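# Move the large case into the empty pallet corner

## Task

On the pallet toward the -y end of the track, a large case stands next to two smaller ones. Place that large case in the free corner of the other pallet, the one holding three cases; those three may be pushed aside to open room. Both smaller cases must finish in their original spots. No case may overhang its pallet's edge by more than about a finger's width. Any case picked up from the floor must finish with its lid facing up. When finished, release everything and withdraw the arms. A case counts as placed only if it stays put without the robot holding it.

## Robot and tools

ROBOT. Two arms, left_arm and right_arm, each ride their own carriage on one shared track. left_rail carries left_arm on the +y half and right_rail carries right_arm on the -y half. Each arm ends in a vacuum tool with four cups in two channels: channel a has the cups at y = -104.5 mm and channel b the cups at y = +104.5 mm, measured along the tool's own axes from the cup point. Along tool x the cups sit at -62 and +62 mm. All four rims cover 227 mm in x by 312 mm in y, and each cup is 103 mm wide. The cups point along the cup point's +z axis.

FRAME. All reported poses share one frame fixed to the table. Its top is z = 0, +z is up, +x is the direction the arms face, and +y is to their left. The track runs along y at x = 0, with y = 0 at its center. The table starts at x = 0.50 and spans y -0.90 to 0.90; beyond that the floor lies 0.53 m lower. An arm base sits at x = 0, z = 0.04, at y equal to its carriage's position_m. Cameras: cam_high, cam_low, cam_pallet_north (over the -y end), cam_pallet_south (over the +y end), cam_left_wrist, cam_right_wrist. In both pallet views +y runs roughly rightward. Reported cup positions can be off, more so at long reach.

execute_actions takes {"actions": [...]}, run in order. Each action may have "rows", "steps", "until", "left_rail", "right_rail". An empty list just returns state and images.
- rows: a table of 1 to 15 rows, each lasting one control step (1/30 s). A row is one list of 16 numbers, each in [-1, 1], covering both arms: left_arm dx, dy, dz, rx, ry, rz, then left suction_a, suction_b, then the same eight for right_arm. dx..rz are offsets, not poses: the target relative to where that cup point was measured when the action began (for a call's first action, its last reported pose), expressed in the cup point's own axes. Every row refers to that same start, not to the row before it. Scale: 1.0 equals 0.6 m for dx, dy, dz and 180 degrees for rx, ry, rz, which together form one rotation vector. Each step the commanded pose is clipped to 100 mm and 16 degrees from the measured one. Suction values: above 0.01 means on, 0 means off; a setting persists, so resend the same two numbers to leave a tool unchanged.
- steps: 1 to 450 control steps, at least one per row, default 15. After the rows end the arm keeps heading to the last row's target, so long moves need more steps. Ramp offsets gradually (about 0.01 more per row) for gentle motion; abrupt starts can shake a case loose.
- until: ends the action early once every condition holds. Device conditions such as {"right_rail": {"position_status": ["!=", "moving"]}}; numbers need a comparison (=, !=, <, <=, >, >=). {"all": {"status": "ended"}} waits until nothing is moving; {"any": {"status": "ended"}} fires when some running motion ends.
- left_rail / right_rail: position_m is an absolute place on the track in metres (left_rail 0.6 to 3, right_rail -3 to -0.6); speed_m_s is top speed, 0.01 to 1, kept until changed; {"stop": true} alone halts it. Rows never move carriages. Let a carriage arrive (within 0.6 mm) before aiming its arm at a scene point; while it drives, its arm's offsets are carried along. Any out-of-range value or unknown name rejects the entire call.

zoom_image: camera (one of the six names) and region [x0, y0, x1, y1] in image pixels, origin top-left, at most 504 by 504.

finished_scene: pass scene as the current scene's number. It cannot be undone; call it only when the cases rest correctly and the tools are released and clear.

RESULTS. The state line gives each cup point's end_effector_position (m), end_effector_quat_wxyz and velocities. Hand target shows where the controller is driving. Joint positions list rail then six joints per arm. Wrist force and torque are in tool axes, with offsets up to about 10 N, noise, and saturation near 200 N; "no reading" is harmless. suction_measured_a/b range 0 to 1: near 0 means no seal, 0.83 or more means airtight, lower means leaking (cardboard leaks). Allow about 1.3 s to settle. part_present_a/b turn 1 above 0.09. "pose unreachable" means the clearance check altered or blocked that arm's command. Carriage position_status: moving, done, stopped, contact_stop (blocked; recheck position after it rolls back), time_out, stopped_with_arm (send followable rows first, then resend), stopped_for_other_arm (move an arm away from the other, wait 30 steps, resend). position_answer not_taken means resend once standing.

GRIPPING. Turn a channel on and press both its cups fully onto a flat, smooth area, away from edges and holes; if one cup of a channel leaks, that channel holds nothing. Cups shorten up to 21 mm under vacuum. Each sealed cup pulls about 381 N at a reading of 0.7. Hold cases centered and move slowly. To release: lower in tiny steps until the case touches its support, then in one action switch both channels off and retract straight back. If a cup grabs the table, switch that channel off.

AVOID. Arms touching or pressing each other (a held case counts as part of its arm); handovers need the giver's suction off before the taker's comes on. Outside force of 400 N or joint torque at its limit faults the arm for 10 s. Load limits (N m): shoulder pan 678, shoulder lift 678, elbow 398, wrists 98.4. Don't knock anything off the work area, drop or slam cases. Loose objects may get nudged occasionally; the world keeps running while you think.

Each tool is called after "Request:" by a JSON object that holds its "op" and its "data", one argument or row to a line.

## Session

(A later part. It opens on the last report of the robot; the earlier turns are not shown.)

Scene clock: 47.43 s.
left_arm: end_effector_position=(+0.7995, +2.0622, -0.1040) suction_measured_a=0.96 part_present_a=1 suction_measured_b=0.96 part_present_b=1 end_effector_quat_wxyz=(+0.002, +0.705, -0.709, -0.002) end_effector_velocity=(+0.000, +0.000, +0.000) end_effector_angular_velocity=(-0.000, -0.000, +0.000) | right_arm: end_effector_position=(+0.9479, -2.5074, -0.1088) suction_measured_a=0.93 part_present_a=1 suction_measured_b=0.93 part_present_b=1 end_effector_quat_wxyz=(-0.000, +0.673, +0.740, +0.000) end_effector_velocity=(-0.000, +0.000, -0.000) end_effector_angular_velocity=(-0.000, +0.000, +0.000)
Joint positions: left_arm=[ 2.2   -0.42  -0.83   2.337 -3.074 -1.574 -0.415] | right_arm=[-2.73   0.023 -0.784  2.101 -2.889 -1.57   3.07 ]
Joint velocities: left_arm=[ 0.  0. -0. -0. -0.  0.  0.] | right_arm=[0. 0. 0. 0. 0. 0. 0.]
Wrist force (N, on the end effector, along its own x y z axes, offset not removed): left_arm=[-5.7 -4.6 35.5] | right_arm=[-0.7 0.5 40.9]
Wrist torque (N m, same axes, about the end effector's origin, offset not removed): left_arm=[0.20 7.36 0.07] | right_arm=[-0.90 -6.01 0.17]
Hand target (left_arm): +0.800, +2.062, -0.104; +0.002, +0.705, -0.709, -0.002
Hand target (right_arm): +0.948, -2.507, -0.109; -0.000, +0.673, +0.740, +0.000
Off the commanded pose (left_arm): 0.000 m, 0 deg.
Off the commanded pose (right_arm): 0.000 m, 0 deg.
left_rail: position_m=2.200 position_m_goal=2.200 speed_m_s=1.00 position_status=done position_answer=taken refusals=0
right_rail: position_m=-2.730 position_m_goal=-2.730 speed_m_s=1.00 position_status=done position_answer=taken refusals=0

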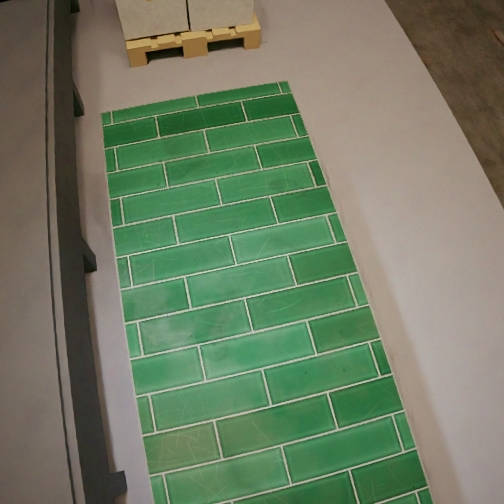

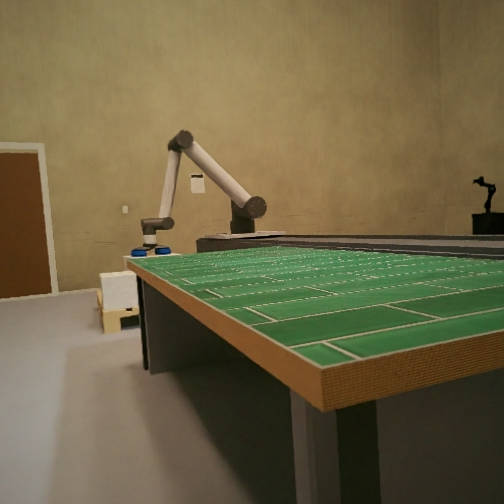

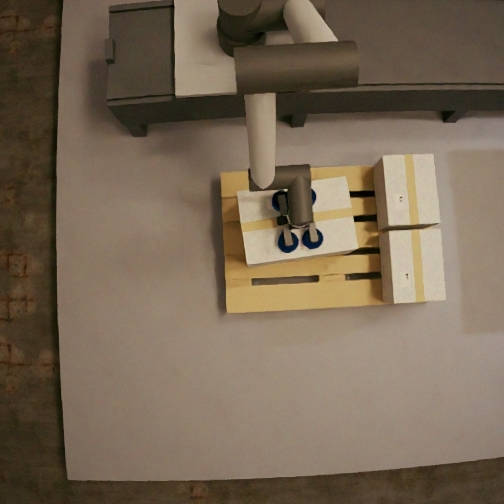

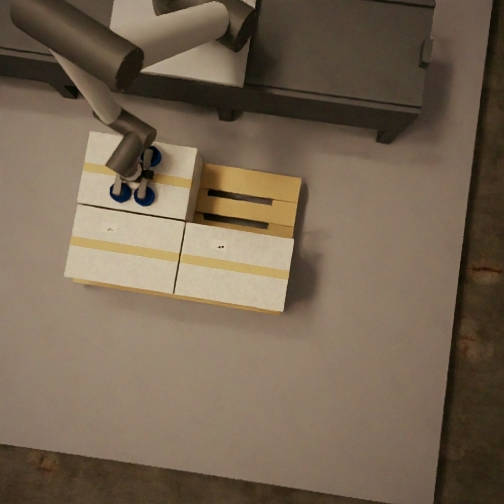

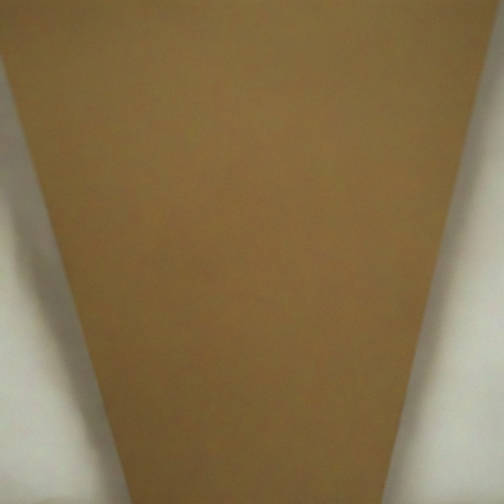

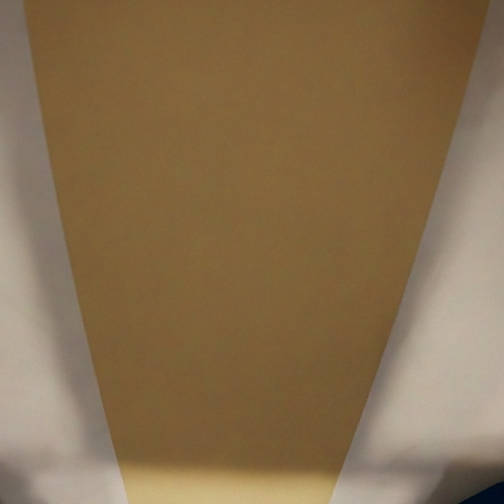

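Request:
{"op": "execute_actions", "data": {
  "actions": [
    {"rows":[
[0.0007,0,0,0,0,0,1,1,0,0,-0.0037,0,0,0.0003,1,1],
[0.0027,0,0,0,0,0,1,1,0,0,-0.009,0,0,0.0012,1,1],
[0.006,0,0,0,0,0,1,1,0,0,-0.0165,0,0,0.0027,1,1],
[0.0107,0,0,0,0,0,1,1,0,0,-0.0262,0,0,0.0048,1,1],
[0.0167,0,0,0,0,0,1,1,0,0,-0.0389,0,0,0.0075,1,1],
[0.0233,0,0,0,0,0,1,1,0,0,-0.0546,0,0,0.0105,1,1],
[0.0307,0,0,0,0,0,1,1,0,0,-0.0733,0,0,0.0138,1,1],
[0.038,0,0,0,0,0,1,1,0,0,-0.095,0,0,0.0171,1,1],
[0.0454,0,0,0,0,0,1,1,0,0,-0.1197,0,0,0.0204,1,1],
[0.052,0,0,0,0,0,1,1,0,0,-0.1496,0,0,0.0234,1,1],
[0.0574,0,0,0,0,0,1,1,0,0,-0.187,0,0,0.0258,1,1],
[0.0614,0,0,0,0,0,1,1,0,0,-0.2394,0,0,0.0276,1,1],
[0.064,0,0,0,0,0,1,1,0,0,-0.3142,0,0,0.0288,1,1],
[0.066,0,0,0,0,0,1,1,0,0,-0.4488,0,0,0.0297,1,1],
[0.0667,0,0,0,0,0,1,1,0,0,-0.748,0,0,0.03,1,1]
],"steps":20},
    {"right_rail":{"position_m":-0.7},"steps":14},
    {"rows":[
[0,0,0.001,0,0,0,1,1,0.004,-0.0004,0,0,0,0,1,1],
[0,0,0.002,0,0,0,1,1,0.0096,-0.001,0,0,0,0,1,1],
[0,0,0.004,0,0,0,1,1,0.0175,-0.0018,0,0,0,0,1,1],
[0,0,0.006,0,0,0,1,1,0.0279,-0.0028,0,0,0,0,1,1],
[0,0,0.008,0,0,0,1,1,0.0414,-0.0042,0,0,0,0,1,1],
[0,0,0.010,0,0,0,1,1,0.0582,-0.0058,0,0,0,0,1,1],
[0,0,0.012,0,0,0,1,1,0.0781,-0.0078,0,0,0,0,1,1],
[0,0,0.014,0,0,0,1,1,0.1012,-0.0102,0,0,0,0,1,1],
[0,0,0.016,0,0,0,1,1,0.1275,-0.0128,0,0,0,0,1,1],
[0,0,0.017,0,0,0,1,1,0.1594,-0.016,0,0,0,0,1,1],
[0,0,0.018,0,0,0,1,1,0.1993,-0.02,0,0,0,0,1,1],
[0,0,0.019,0,0,0,1,1,0.255,-0.0256,0,0,0,0,1,1],
[0,0,0.0195,0,0,0,1,1,0.3347,-0.0336,0,0,0,0,1,1],
[0,0,0.02,0,0,0,1,1,0.4782,-0.048,0,0,0,0,1,1],
[0,0,0.02,0,0,0,1,1,0.797,-0.08,0,0,0,0,1,1]
],"steps":40}
  ]
}}

Scene clock: 56.87 s.
left_arm: end_effector_position=(+0.7993, +2.0222, -0.1160) suction_measured_a=0.96 part_present_a=1 suction_measured_b=0.96 part_present_b=1 end_effector_quat_wxyz=(+0.002, +0.705, -0.709, -0.002) end_effector_velocity=(-0.000, -0.000, -0.000) end_effector_angular_velocity=(+0.000, +0.000, -0.000) | right_arm: end_effector_position=(+0.9001, -0.5271, +0.3222) suction_measured_a=0.93 part_present_a=1 suction_measured_b=0.93 part_present_b=1 end_effector_quat_wxyz=(+0.003, +0.707, +0.707, +0.004) end_effector_velocity=(+0.011, +1.036, -0.002) end_effector_angular_velocity=(-0.006, +0.005, -0.006)
Joint positions: left_arm=[ 2.2   -0.466 -0.81   2.324 -3.08  -1.574 -0.461] | right_arm=[-1.225  0.483 -1.115  1.766 -2.232 -1.574  3.624]
Joint velocities: left_arm=[ 0. -0.  0.  0. -0.  0. -0.] | right_arm=[ 0.999  0.025  0.033 -0.052  0.027 -0.003  0.032]
Wrist force (N, on the end effector, along its own x y z axes, offset not removed): left_arm=[-6.3 -2.4 33.7] | right_arm=[5.6 7.0 39.7]
Wrist torque (N m, same axes, about the end effector's origin, offset not removed): left_arm=[0.48 7.49 0.17] | right_arm=[-0.39 -5.22 0.06]
Hand target (left_arm): +0.799, +2.022, -0.116; +0.002, +0.705, -0.709, -0.002
Hand target (right_arm): +0.901, -0.462, +0.322; +0.003, +0.707, +0.707, +0.004
Off the commanded pose (left_arm): 0.000 m, 0 deg.
Off the commanded pose (right_arm): 0.003 m, 0 deg.
left_rail: position_m=2.200 position_m_goal=2.200 speed_m_s=1.00 position_status=done position_answer=taken refusals=0
right_rail: position_m=-1.225 position_m_goal=-0.700 speed_m_s=1.00 position_status=moving position_answer=taken refusals=0

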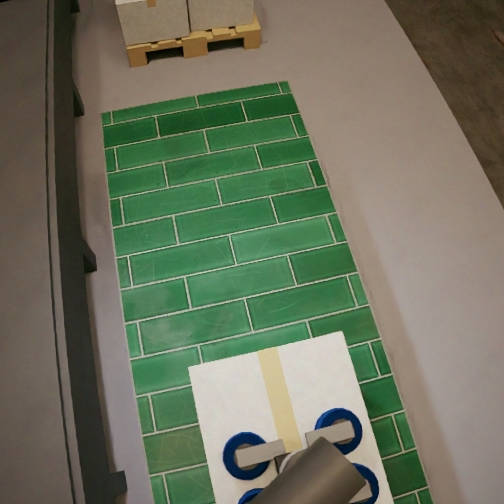

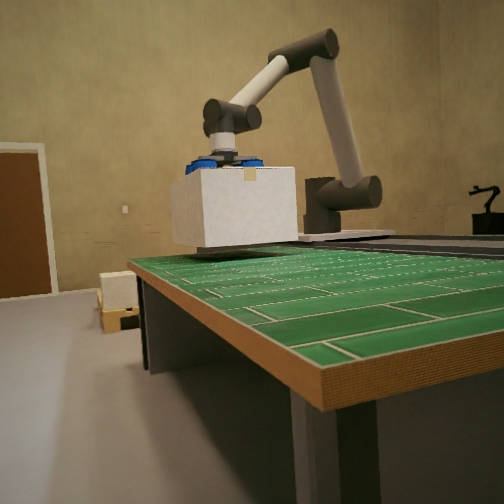

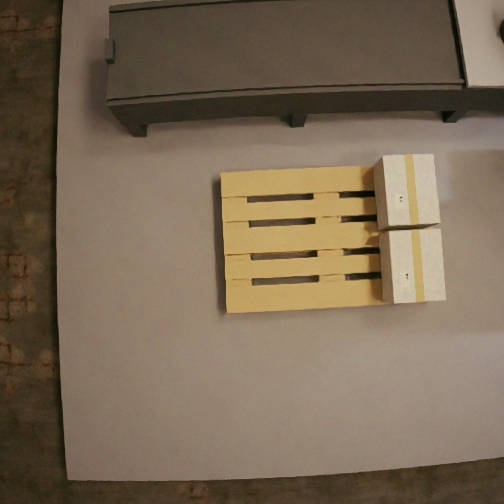

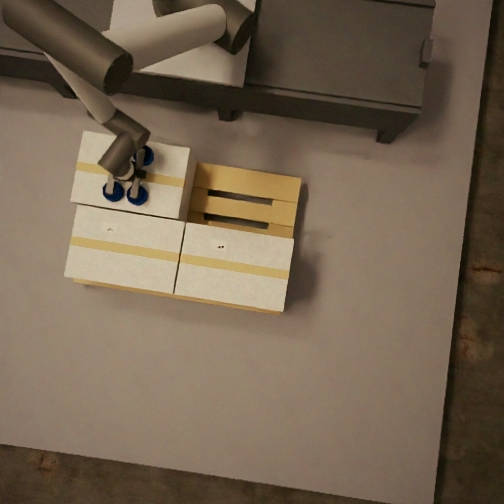

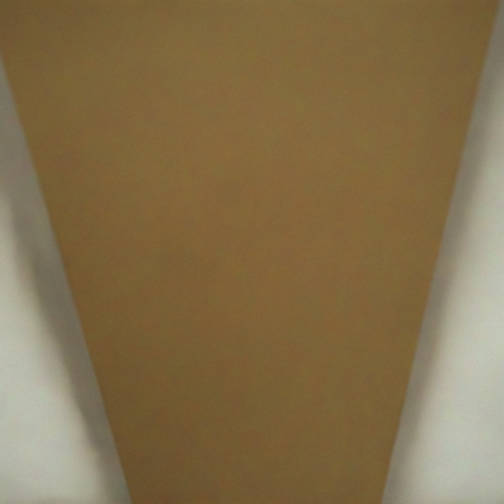

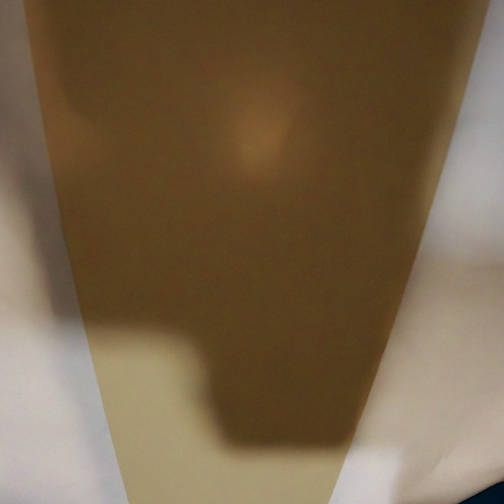

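Request:
{"op": "execute_actions", "data": {
  "actions": [
    {"rows":[
[0,0,0.001,0,0,0,1,1,0,0,0.001,0,0,0,1,1],
[0,0,0.002,0,0,0,1,1,0,0,0.004,0,0,0,1,1],
[0,0,0.003,0,0,0,1,1,0,0,0.009,0,0,0,1,1],
[0,0,0.004,0,0,0,1,1,0,0,0.016,0,0,0,1,1],
[0,0,0.005,0,0,0,1,1,0,0,0.025,0,0,0,1,1],
[0,0,0.005,0,0,0,1,1,0,0,0.035,0,0,0,1,1],
[0,0,0.005,0,0,0,1,1,0,0,0.045,0,0,0,1,1],
[0,0,0.005,0,0,0,1,1,0,0,0.054,0,0,0,1,1],
[0,0,0.005,0,0,0,1,1,0,0,0.062,0,0,0,1,1],
[0,0,0.005,0,0,0,1,1,0,0,0.068,0,0,0,1,1],
[0,0,0.005,0,0,0,1,1,0,0,0.072,0,0,0,1,1],
[0,0,0.005,0,0,0,1,1,0,0,0.0737,0,0,0,1,1]
],"steps":15}
  ]
}}

Scene clock: 57.97 s.
left_arm: end_effector_position=(+0.7993, +2.0222, -0.1190) suction_measured_a=0.96 part_present_a=1 suction_measured_b=0.96 part_present_b=1 end_effector_quat_wxyz=(+0.002, +0.705, -0.709, -0.002) end_effector_velocity=(+0.000, -0.000, -0.001) end_effector_angular_velocity=(-0.000, -0.000, -0.000) | right_arm: end_effector_position=(+0.9001, -0.0019, +0.2825) suction_measured_a=0.93 part_present_a=1 suction_measured_b=0.93 part_present_b=1 end_effector_quat_wxyz=(+0.003, +0.707, +0.707, +0.004) end_effector_velocity=(+0.002, +0.001, -0.052) end_effector_angular_velocity=(+0.004, -0.002, +0.000)
Joint positions: left_arm=[ 2.2   -0.466 -0.805  2.323 -3.084 -1.574 -0.461] | right_arm=[-0.7    0.483 -1.085  1.786 -2.28  -1.574  3.624]
Joint velocities: left_arm=[ 0.    -0.     0.001 -0.    -0.001  0.     0.   ] | right_arm=[ 0.    -0.     0.042  0.023 -0.068  0.002 -0.   ]
Wrist force (N, on the end effector, along its own x y z axes, offset not removed): left_arm=[-4.9 -1.9 35.8] | right_arm=[-0.1 -0.3 52.0]
Wrist torque (N m, same axes, about the end effector's origin, offset not removed): left_arm=[0.50 7.17 0.17] | right_arm=[-0.44 -6.85 -0.10]
Hand target (left_arm): +0.799, +2.022, -0.119; +0.002, +0.705, -0.709, -0.002
Hand target (right_arm): +0.900, -0.002, +0.278; +0.003, +0.707, +0.707, +0.004
Off the commanded pose (left_arm): 0.000 m, 0 deg.
Off the commanded pose (right_arm): 0.005 m, 0 deg.
left_rail: position_m=2.200 position_m_goal=2.200 speed_m_s=1.00 position_status=done position_answer=taken refusals=0
right_rail: position_m=-0.700 position_m_goal=-0.700 speed_m_s=1.00 position_status=done position_answer=taken refusals=0

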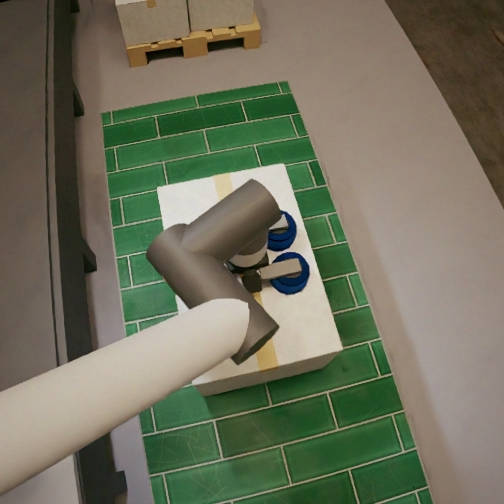

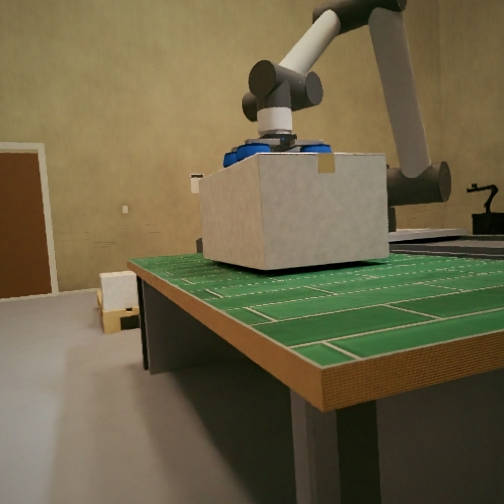

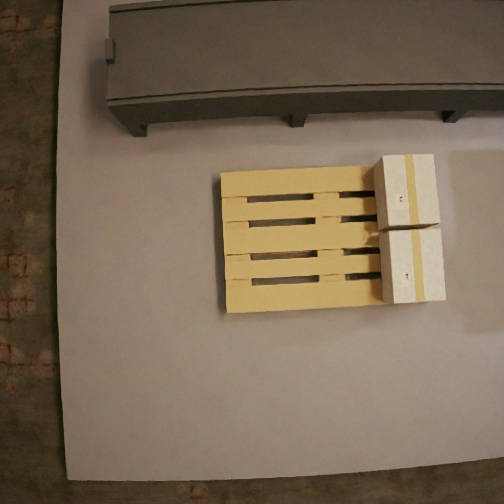

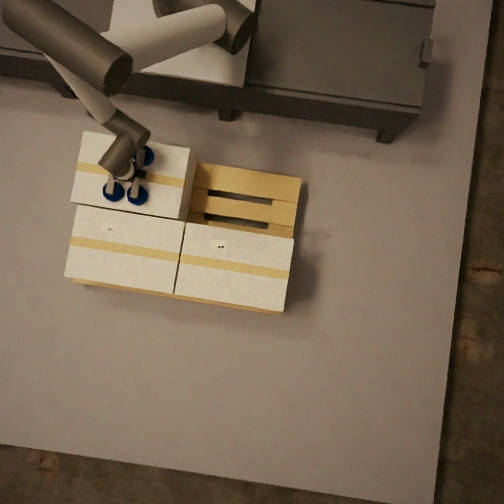

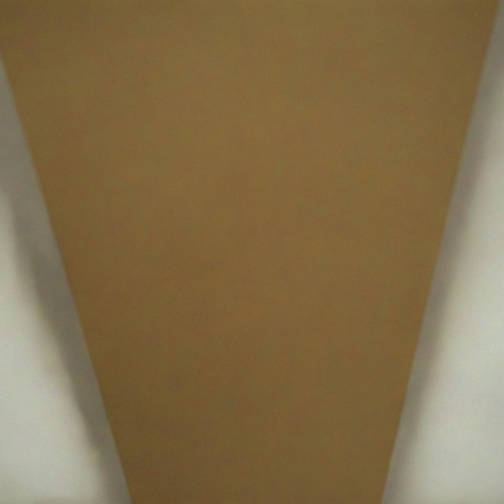

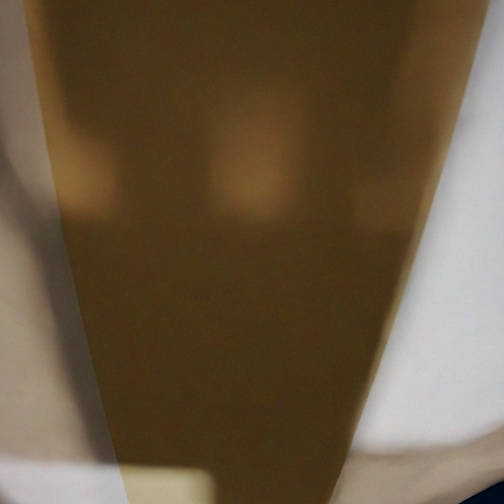

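Request:
{"op": "zoom_image", "data": {
  "camera": "cam_low",
  "region": [180, 220, 420, 300]
}}

Region (180, 220, 420, 300) of cam_low's 504x504 image, scaled by 2.100, with more detail than that image has.

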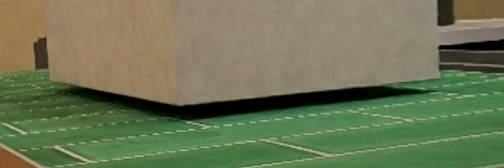

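Request:
{"op": "execute_actions", "data": {
  "actions": [
    {"rows":[
[0,0,0.001,0,0,0,1,1,0,0,0.009,0,0,0,1,1],
[0,0,0.002,0,0,0,1,1,0,0,0.011,0,0,0,1,1],
[0,0,0.003,0,0,0,1,1,0,0,0.013,0,0,0,1,1],
[0,0,0.004,0,0,0,1,1,0,0,0.015,0,0,0,1,1],
[0,0,0.005,0,0,0,1,1,0,0,0.0165,0,0,0,1,1],
[0,0,0.005,0,0,0,1,1,0,0,0.0175,0,0,0,1,1]
],"steps":9}
  ]
}}

Scene clock: 58.63 s.
left_arm: end_effector_position=(+0.7995, +2.0221, -0.1210) suction_measured_a=0.96 part_present_a=1 suction_measured_b=0.96 part_present_b=1 end_effector_quat_wxyz=(+0.002, +0.705, -0.709, -0.001) end_effector_velocity=(+0.001, -0.000, -0.003) end_effector_angular_velocity=(-0.001, -0.003, -0.000) | right_arm: end_effector_position=(+0.9001, -0.0018, +0.2732) suction_measured_a=0.93 part_present_a=1 suction_measured_b=0.93 part_present_b=1 end_effector_quat_wxyz=(+0.003, +0.707, +0.707, +0.004) end_effector_velocity=(-0.001, -0.000, -0.015) end_effector_angular_velocity=(-0.001, +0.002, -0.000)
Joint positions: left_arm=[ 2.2   -0.466 -0.802  2.322 -3.088 -1.574 -0.461] | right_arm=[-0.7    0.483 -1.078  1.79  -2.292 -1.574  3.624]
Joint velocities: left_arm=[ 0.    -0.     0.006 -0.001 -0.008  0.001 -0.   ] | right_arm=[ 0.    -0.     0.011  0.007 -0.016  0.     0.   ]
Wrist force (N, on the end effector, along its own x y z axes, offset not removed): left_arm=[-12.1 66.9 -159.9] | right_arm=[-1.3 -3.1 43.7]
Wrist torque (N m, same axes, about the end effector's origin, offset not removed): left_arm=[17.45 1.74 -1.73] | right_arm=[-0.85 -6.31 -0.06]
Hand target (left_arm): +0.799, +2.022, -0.122; +0.002, +0.705, -0.709, -0.002
Hand target (right_arm): +0.900, -0.002, +0.272; +0.003, +0.707, +0.707, +0.004
Off the commanded pose (left_arm): 0.001 m, 0 deg.
Off the commanded pose (right_arm): 0.001 m, 0 deg.
left_rail: position_m=2.200 position_m_goal=2.200 speed_m_s=1.00 position_status=done position_answer=taken refusals=0
right_rail: position_m=-0.700 position_m_goal=-0.700 speed_m_s=1.00 position_status=done position_answer=taken refusals=0

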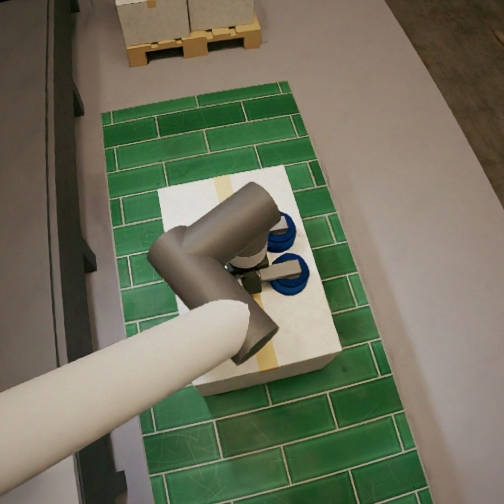

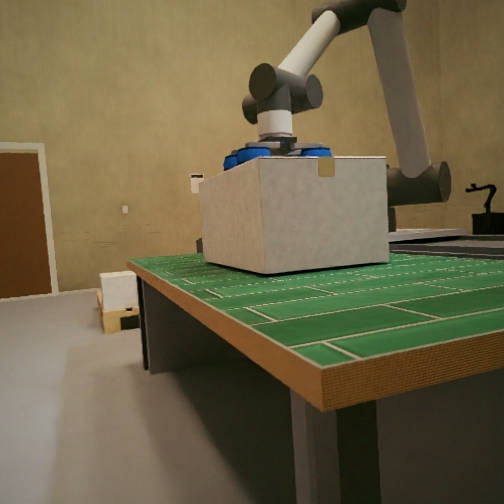

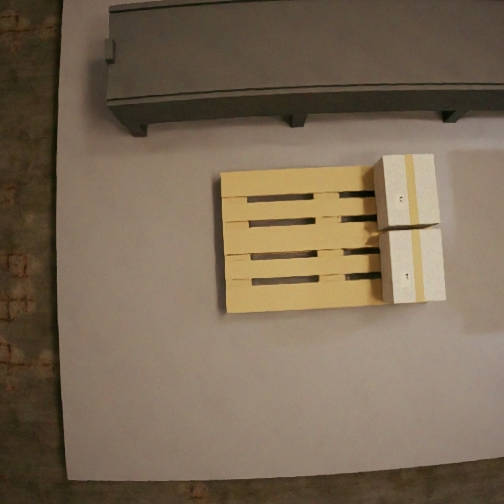

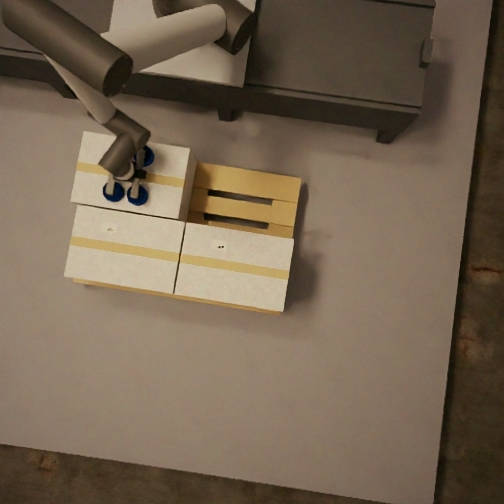

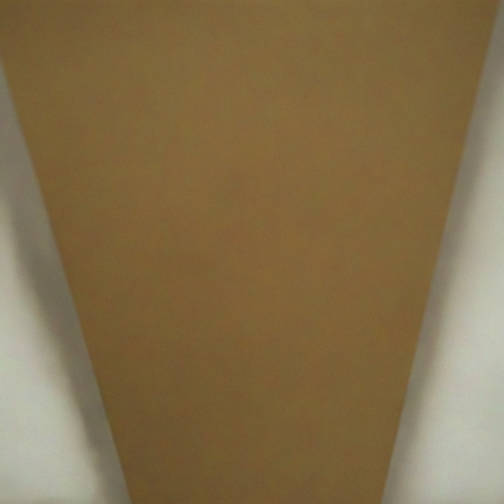

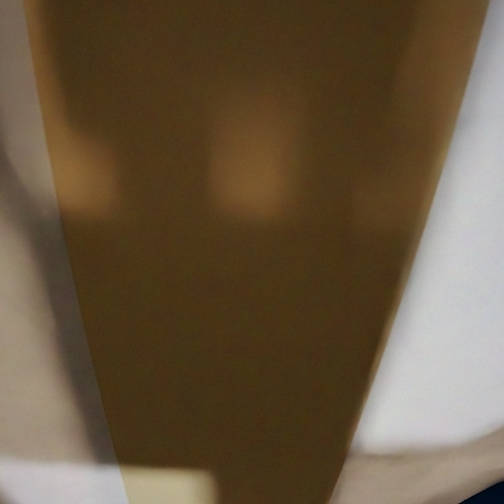

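Request:
{"op": "execute_actions", "data": {
  "actions": [
    {"rows":[
[0,0,-0.004,0,0,0,0,0,0,0,0.002,0,0,0,1,1],
[0,0,-0.012,0,0,0,0,0,0,0,0.003,0,0,0,1,1],
[0,0,-0.022,0,0,0,0,0,0,0,0.004,0,0,0,1,1],
[0,0,-0.034,0,0,0,0,0,0,0,0.005,0,0,0,1,1],
[0,0,-0.048,0,0,0,0,0,0,0,0.0055,0,0,0,1,1],
[0,0,-0.062,0,0,0,0,0,0,0,0.0055,0,0,0,1,1],
[0,0,-0.075,0,0,0,0,0,0,0,0.0055,0,0,0,1,1],
[0,0,-0.086,0,0,0,0,0,0,0,0.0055,0,0,0,1,1],
[0,0,-0.094,0,0,0,0,0,0,0,0.0055,0,0,0,1,1],
[0,0,-0.10,0,0,0,0,0,0,0,0.0055,0,0,0,1,1]
],"steps":10}
  ]
}}

Scene clock: 69.90 s.
left_arm: end_effector_position=(+0.8022, +2.0207, -0.1115) suction_measured_a=0.00 part_present_a=0 suction_measured_b=0.00 part_present_b=0 end_effector_quat_wxyz=(-0.001, +0.705, -0.709, +0.009) end_effector_velocity=(+0.000, -0.000, +0.000) end_effector_angular_velocity=(+0.000, -0.000, -0.000) | right_arm: end_effector_position=(+0.9002, -0.0018, +0.2699) suction_measured_a=0.93 part_present_a=1 suction_measured_b=0.93 part_present_b=1 end_effector_quat_wxyz=(+0.003, +0.707, +0.707, +0.004) end_effector_velocity=(-0.000, -0.000, -0.000) end_effector_angular_velocity=(-0.000, +0.000, -0.000)
Joint positions: left_arm=[ 2.2   -0.466 -0.812  2.328 -3.105 -1.574 -0.461] | right_arm=[-0.7    0.483 -1.076  1.791 -2.296 -1.574  3.624]
Joint velocities: left_arm=[ 0. -0. -0. -0.  0.  0.  0.] | right_arm=[ 0.  0.  0.  0.  0. -0.  0.]
Wrist force (N, on the end effector, along its own x y z axes, offset not removed): left_arm=[-50.9 62.0 -200.0] | right_arm=[-8.9 7.0 40.5]
Wrist torque (N m, same axes, about the end effector's origin, offset not removed): left_arm=[-1.04 2.30 1.32] | right_arm=[0.02 -4.77 0.04]
Hand target (left_arm): +0.802, +2.021, -0.112; -0.001, +0.705, -0.709, +0.009
Hand target (right_arm): +0.900, -0.002, +0.270; +0.003, +0.707, +0.707, +0.004
Off the commanded pose (left_arm): 0.051 m, 1 deg.
Off the commanded pose (right_arm): 0.000 m, 0 deg.
FORCE FAULT: contact force on the left arm reached its limit, and that arm stopped for 10 seconds. The contact can be on any part of that arm, not only on its tool. That arm's remaining commands of this call were not run. That arm holds still and accepts commands again. Move the arm away from the contact; if what it grips holds it there, let go first. Pushing or pulling that hard again can fault the arm again.
left_rail: position_m=2.200 position_m_goal=2.200 speed_m_s=1.00 position_status=done position_answer=taken refusals=0
right_rail: position_m=-0.700 position_m_goal=-0.700 speed_m_s=1.00 position_status=done position_answer=taken refusals=0

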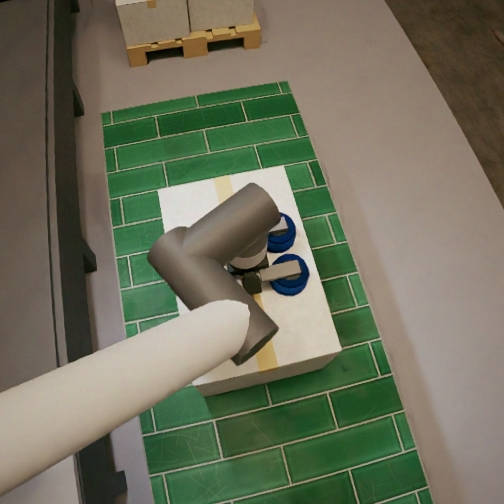

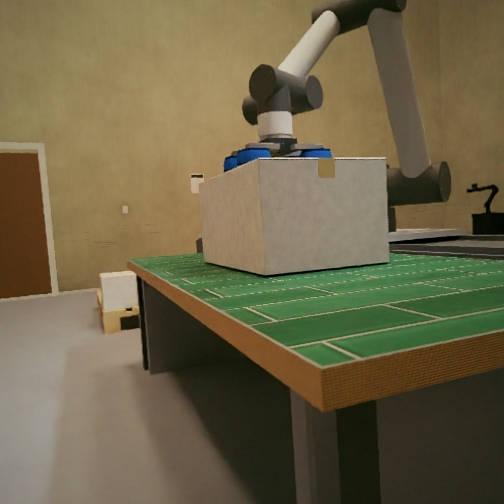

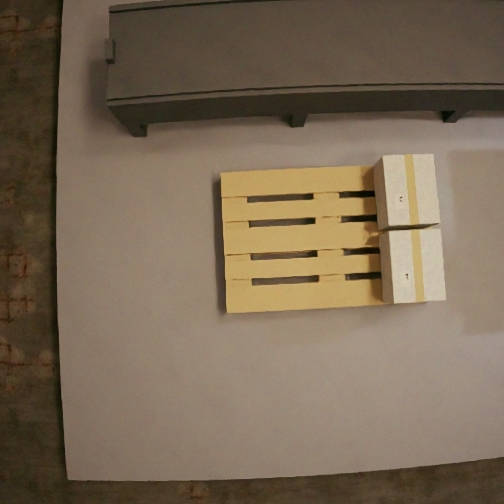

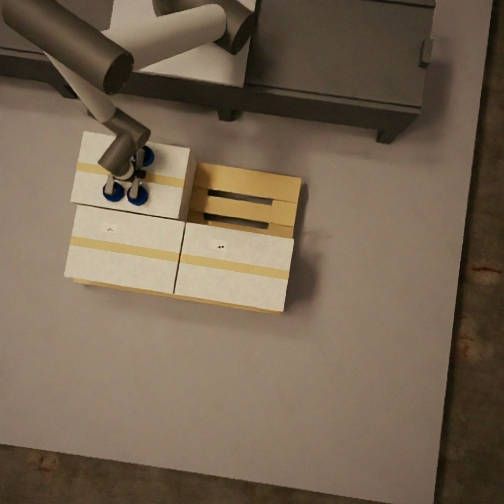

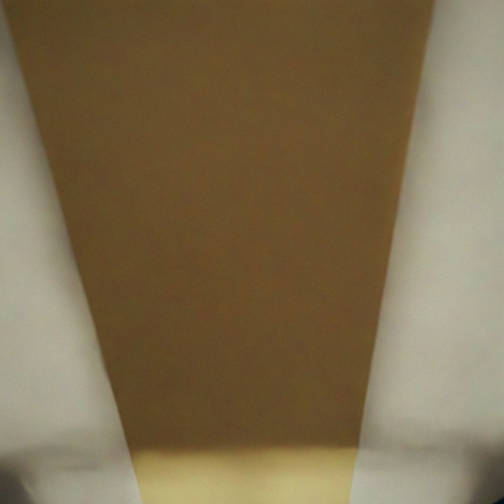

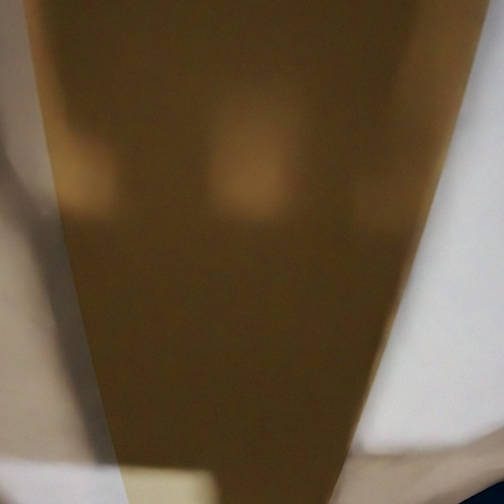

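Request:
{"op": "zoom_image", "data": {
  "camera": "cam_low",
  "region": [190, 240, 400, 290]
}}

Request:
{"op": "zoom_image", "data": {
  "camera": "cam_pallet_south",
  "region": [55, 110, 225, 250]
}}

Region (190, 240, 400, 290) of cam_low's 504x504 image, scaled by 2.400, with more detail than that image has; it fills the top 120 rows of this view, and the rest is white.

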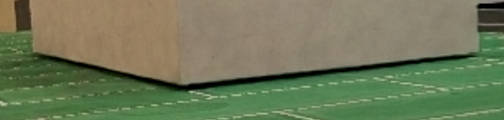

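Region (55, 110, 225, 250) of cam_pallet_south's 504x504 image, scaled by 2.965, with more detail than that image has; it fills the top 415 rows of this view, and the rest is white.

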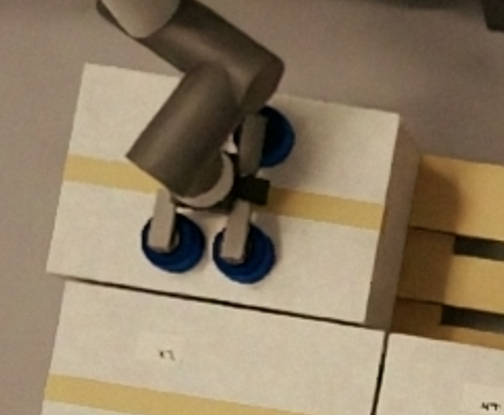

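Request:
{"op": "execute_actions", "data": {
  "actions": []
}}

Scene clock: 77.77 s.
left_arm: end_effector_position=(+0.8022, +2.0207, -0.1115) suction_measured_a=0.00 part_present_a=0 suction_measured_b=0.00 part_present_b=0 end_effector_quat_wxyz=(-0.001, +0.705, -0.709, +0.009) end_effector_velocity=(+0.000, -0.000, -0.000) end_effector_angular_velocity=(+0.000, -0.000, -0.000) | right_arm: end_effector_position=(+0.9002, -0.0018, +0.2699) suction_measured_a=0.93 part_present_a=1 suction_measured_b=0.93 part_present_b=1 end_effector_quat_wxyz=(+0.003, +0.707, +0.707, +0.004) end_effector_velocity=(+0.000, -0.000, -0.000) end_effector_angular_velocity=(-0.000, +0.000, -0.000)
Joint positions: left_arm=[ 2.2   -0.466 -0.812  2.328 -3.105 -1.574 -0.461] | right_arm=[-0.7    0.483 -1.076  1.791 -2.296 -1.574  3.624]
Joint velocities: left_arm=[ 0. -0.  0. -0.  0.  0. -0.] | right_arm=[ 0. -0.  0. -0. -0. -0.  0.]
Wrist force (N, on the end effector, along its own x y z axes, offset not removed): left_arm=[-52.3 63.6 -200.0] | right_arm=[-1.6 1.9 45.1]
Wrist torque (N m, same axes, about the end effector's origin, offset not removed): left_arm=[-0.90 2.36 1.25] | right_arm=[-0.43 -5.74 0.04]
Hand target (left_arm): +0.802, +2.021, -0.112; -0.001, +0.705, -0.709, +0.009
Hand target (right_arm): +0.900, -0.002, +0.270; +0.003, +0.707, +0.707, +0.004
Off the commanded pose (left_arm): 0.051 m, 1 deg.
Off the commanded pose (right_arm): 0.000 m, 0 deg.
left_rail: position_m=2.200 position_m_goal=2.200 speed_m_s=1.00 position_status=done position_answer=taken refusals=0
right_rail: position_m=-0.700 position_m_goal=-0.700 speed_m_s=1.00 position_status=done position_answer=taken refusals=0

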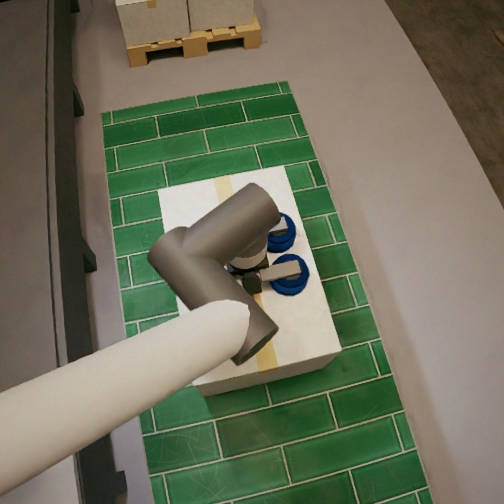

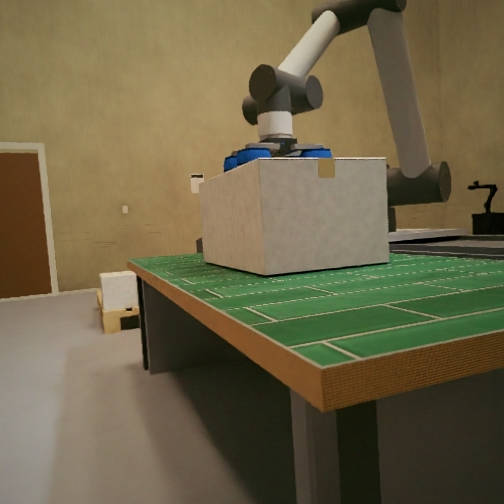

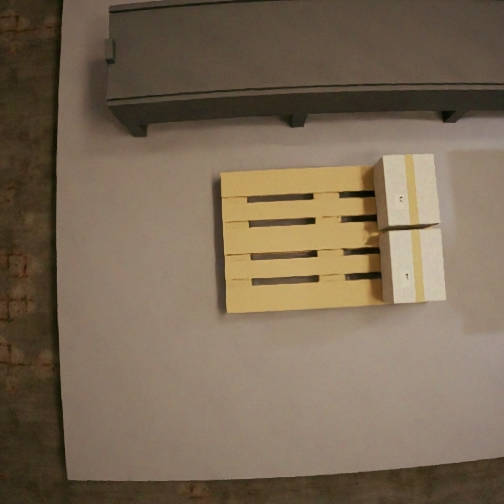

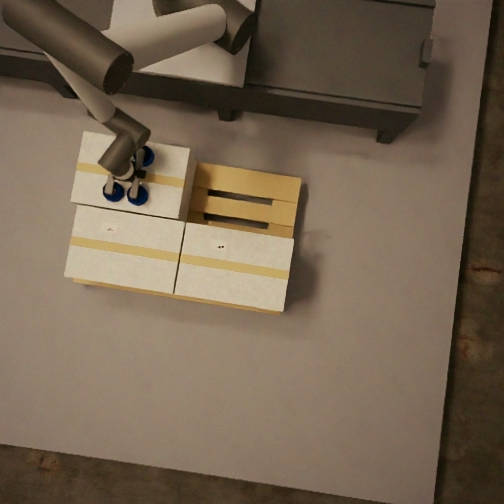

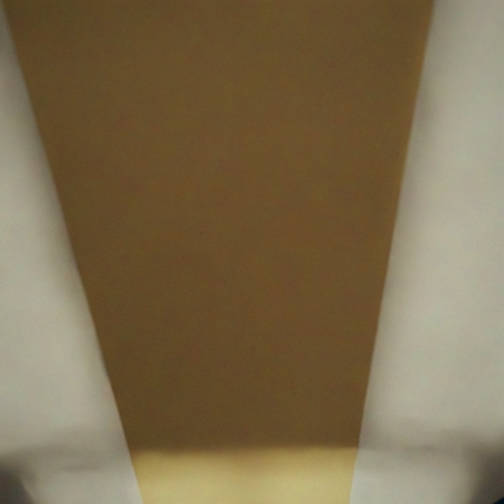

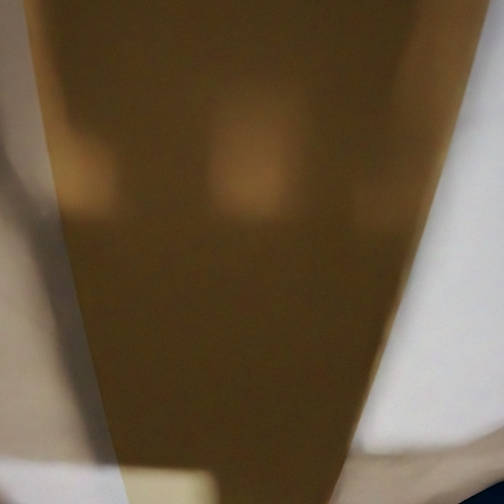

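Request:
{"op": "execute_actions", "data": {
  "actions": [
    {"rows": [[0,0,-0.25,0,0,0,0,0, 0,0,0.0033,0,0,0,1,1]], "steps": 10}
  ]
}}

Scene clock: 78.90 s.
left_arm: end_effector_position=(+0.7998, +2.0229, +0.0096) suction_measured_a=0.00 part_present_a=0 suction_measured_b=0.00 part_present_b=0 end_effector_quat_wxyz=(-0.002, +0.705, -0.709, +0.012) end_effector_velocity=(+0.001, -0.000, +0.281) end_effector_angular_velocity=(+0.002, +0.004, +0.000) | right_arm: end_effector_position=(+0.9002, -0.0018, +0.2680) suction_measured_a=0.93 part_present_a=1 suction_measured_b=0.93 part_present_b=1 end_effector_quat_wxyz=(+0.003, +0.707, +0.707, +0.004) end_effector_velocity=(+0.000, +0.000, -0.001) end_effector_angular_velocity=(+0.000, -0.000, +0.000)
Joint positions: left_arm=[ 2.2   -0.465 -1.004  2.346 -2.936 -1.574 -0.46 ] | right_arm=[-0.7    0.483 -1.074  1.792 -2.298 -1.574  3.624]
Joint velocities: left_arm=[ 0.    -0.    -0.445 -0.014  0.463  0.    -0.   ] | right_arm=[ 0.    -0.     0.001  0.    -0.002  0.    -0.   ]
Wrist force (N, on the end effector, along its own x y z axes, offset not removed): left_arm=[-6.7 -0.3 -9.5] | right_arm=[-1.4 1.1 40.8]
Wrist torque (N m, same axes, about the end effector's origin, offset not removed): left_arm=[-0.07 1.71 0.10] | right_arm=[-0.55 -5.85 0.17]
Hand target (left_arm): +0.800, +2.022, +0.037; -0.002, +0.705, -0.709, +0.010
Hand target (right_arm): +0.900, -0.002, +0.268; +0.003, +0.707, +0.707, +0.004
Off the commanded pose (left_arm): 0.029 m, 0 deg.
Off the commanded pose (right_arm): 0.000 m, 0 deg.
left_rail: position_m=2.200 position_m_goal=2.200 speed_m_s=1.00 position_status=done position_answer=taken refusals=0
right_rail: position_m=-0.700 position_m_goal=-0.700 speed_m_s=1.00 position_status=done position_answer=taken refusals=0

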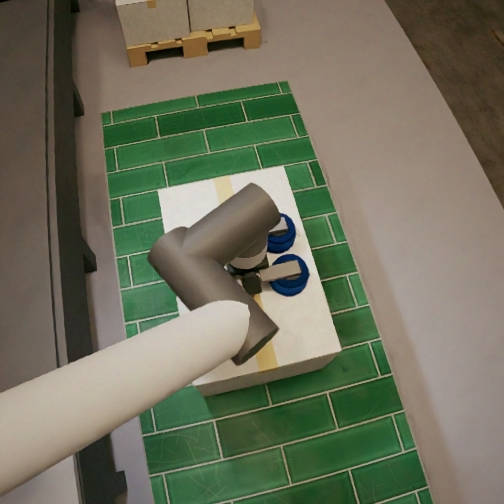

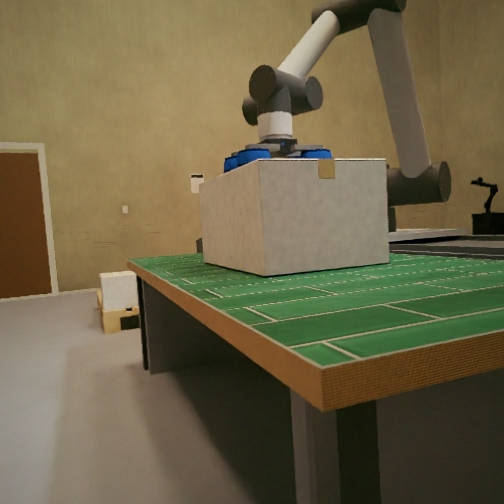

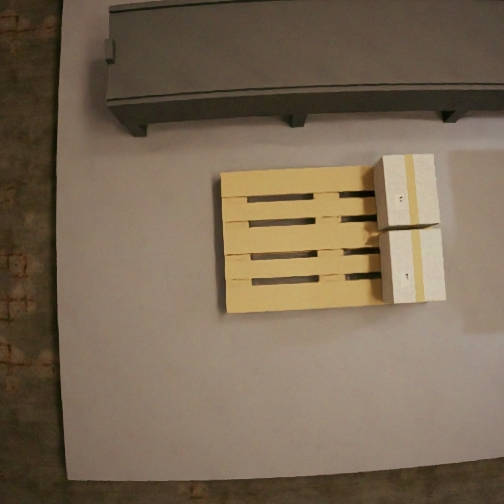

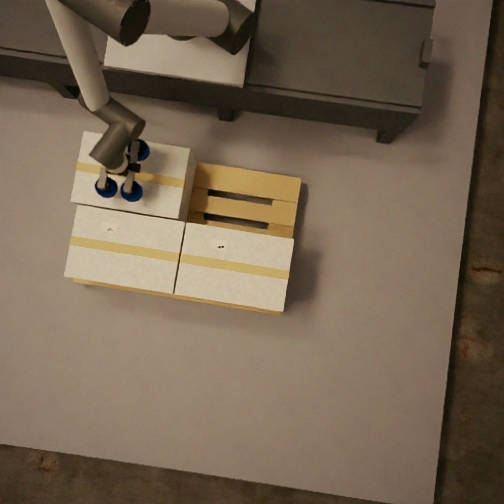

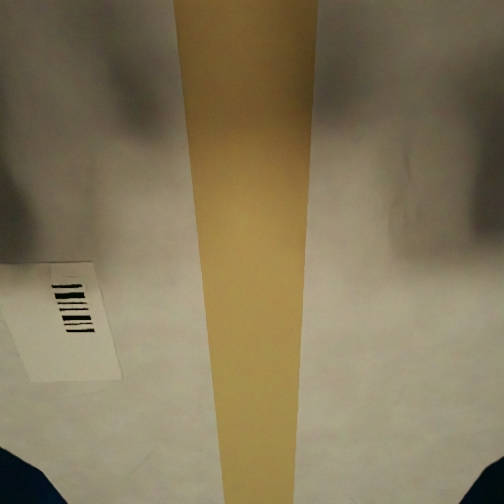

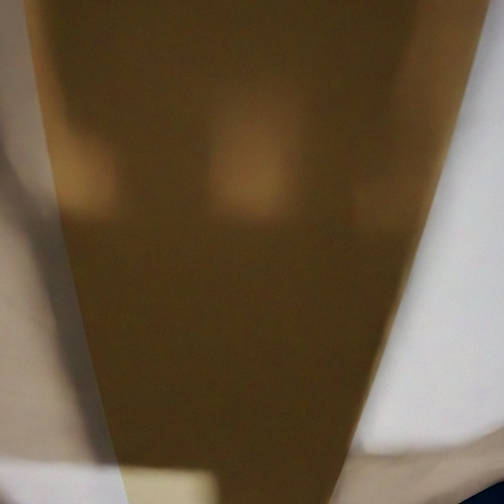

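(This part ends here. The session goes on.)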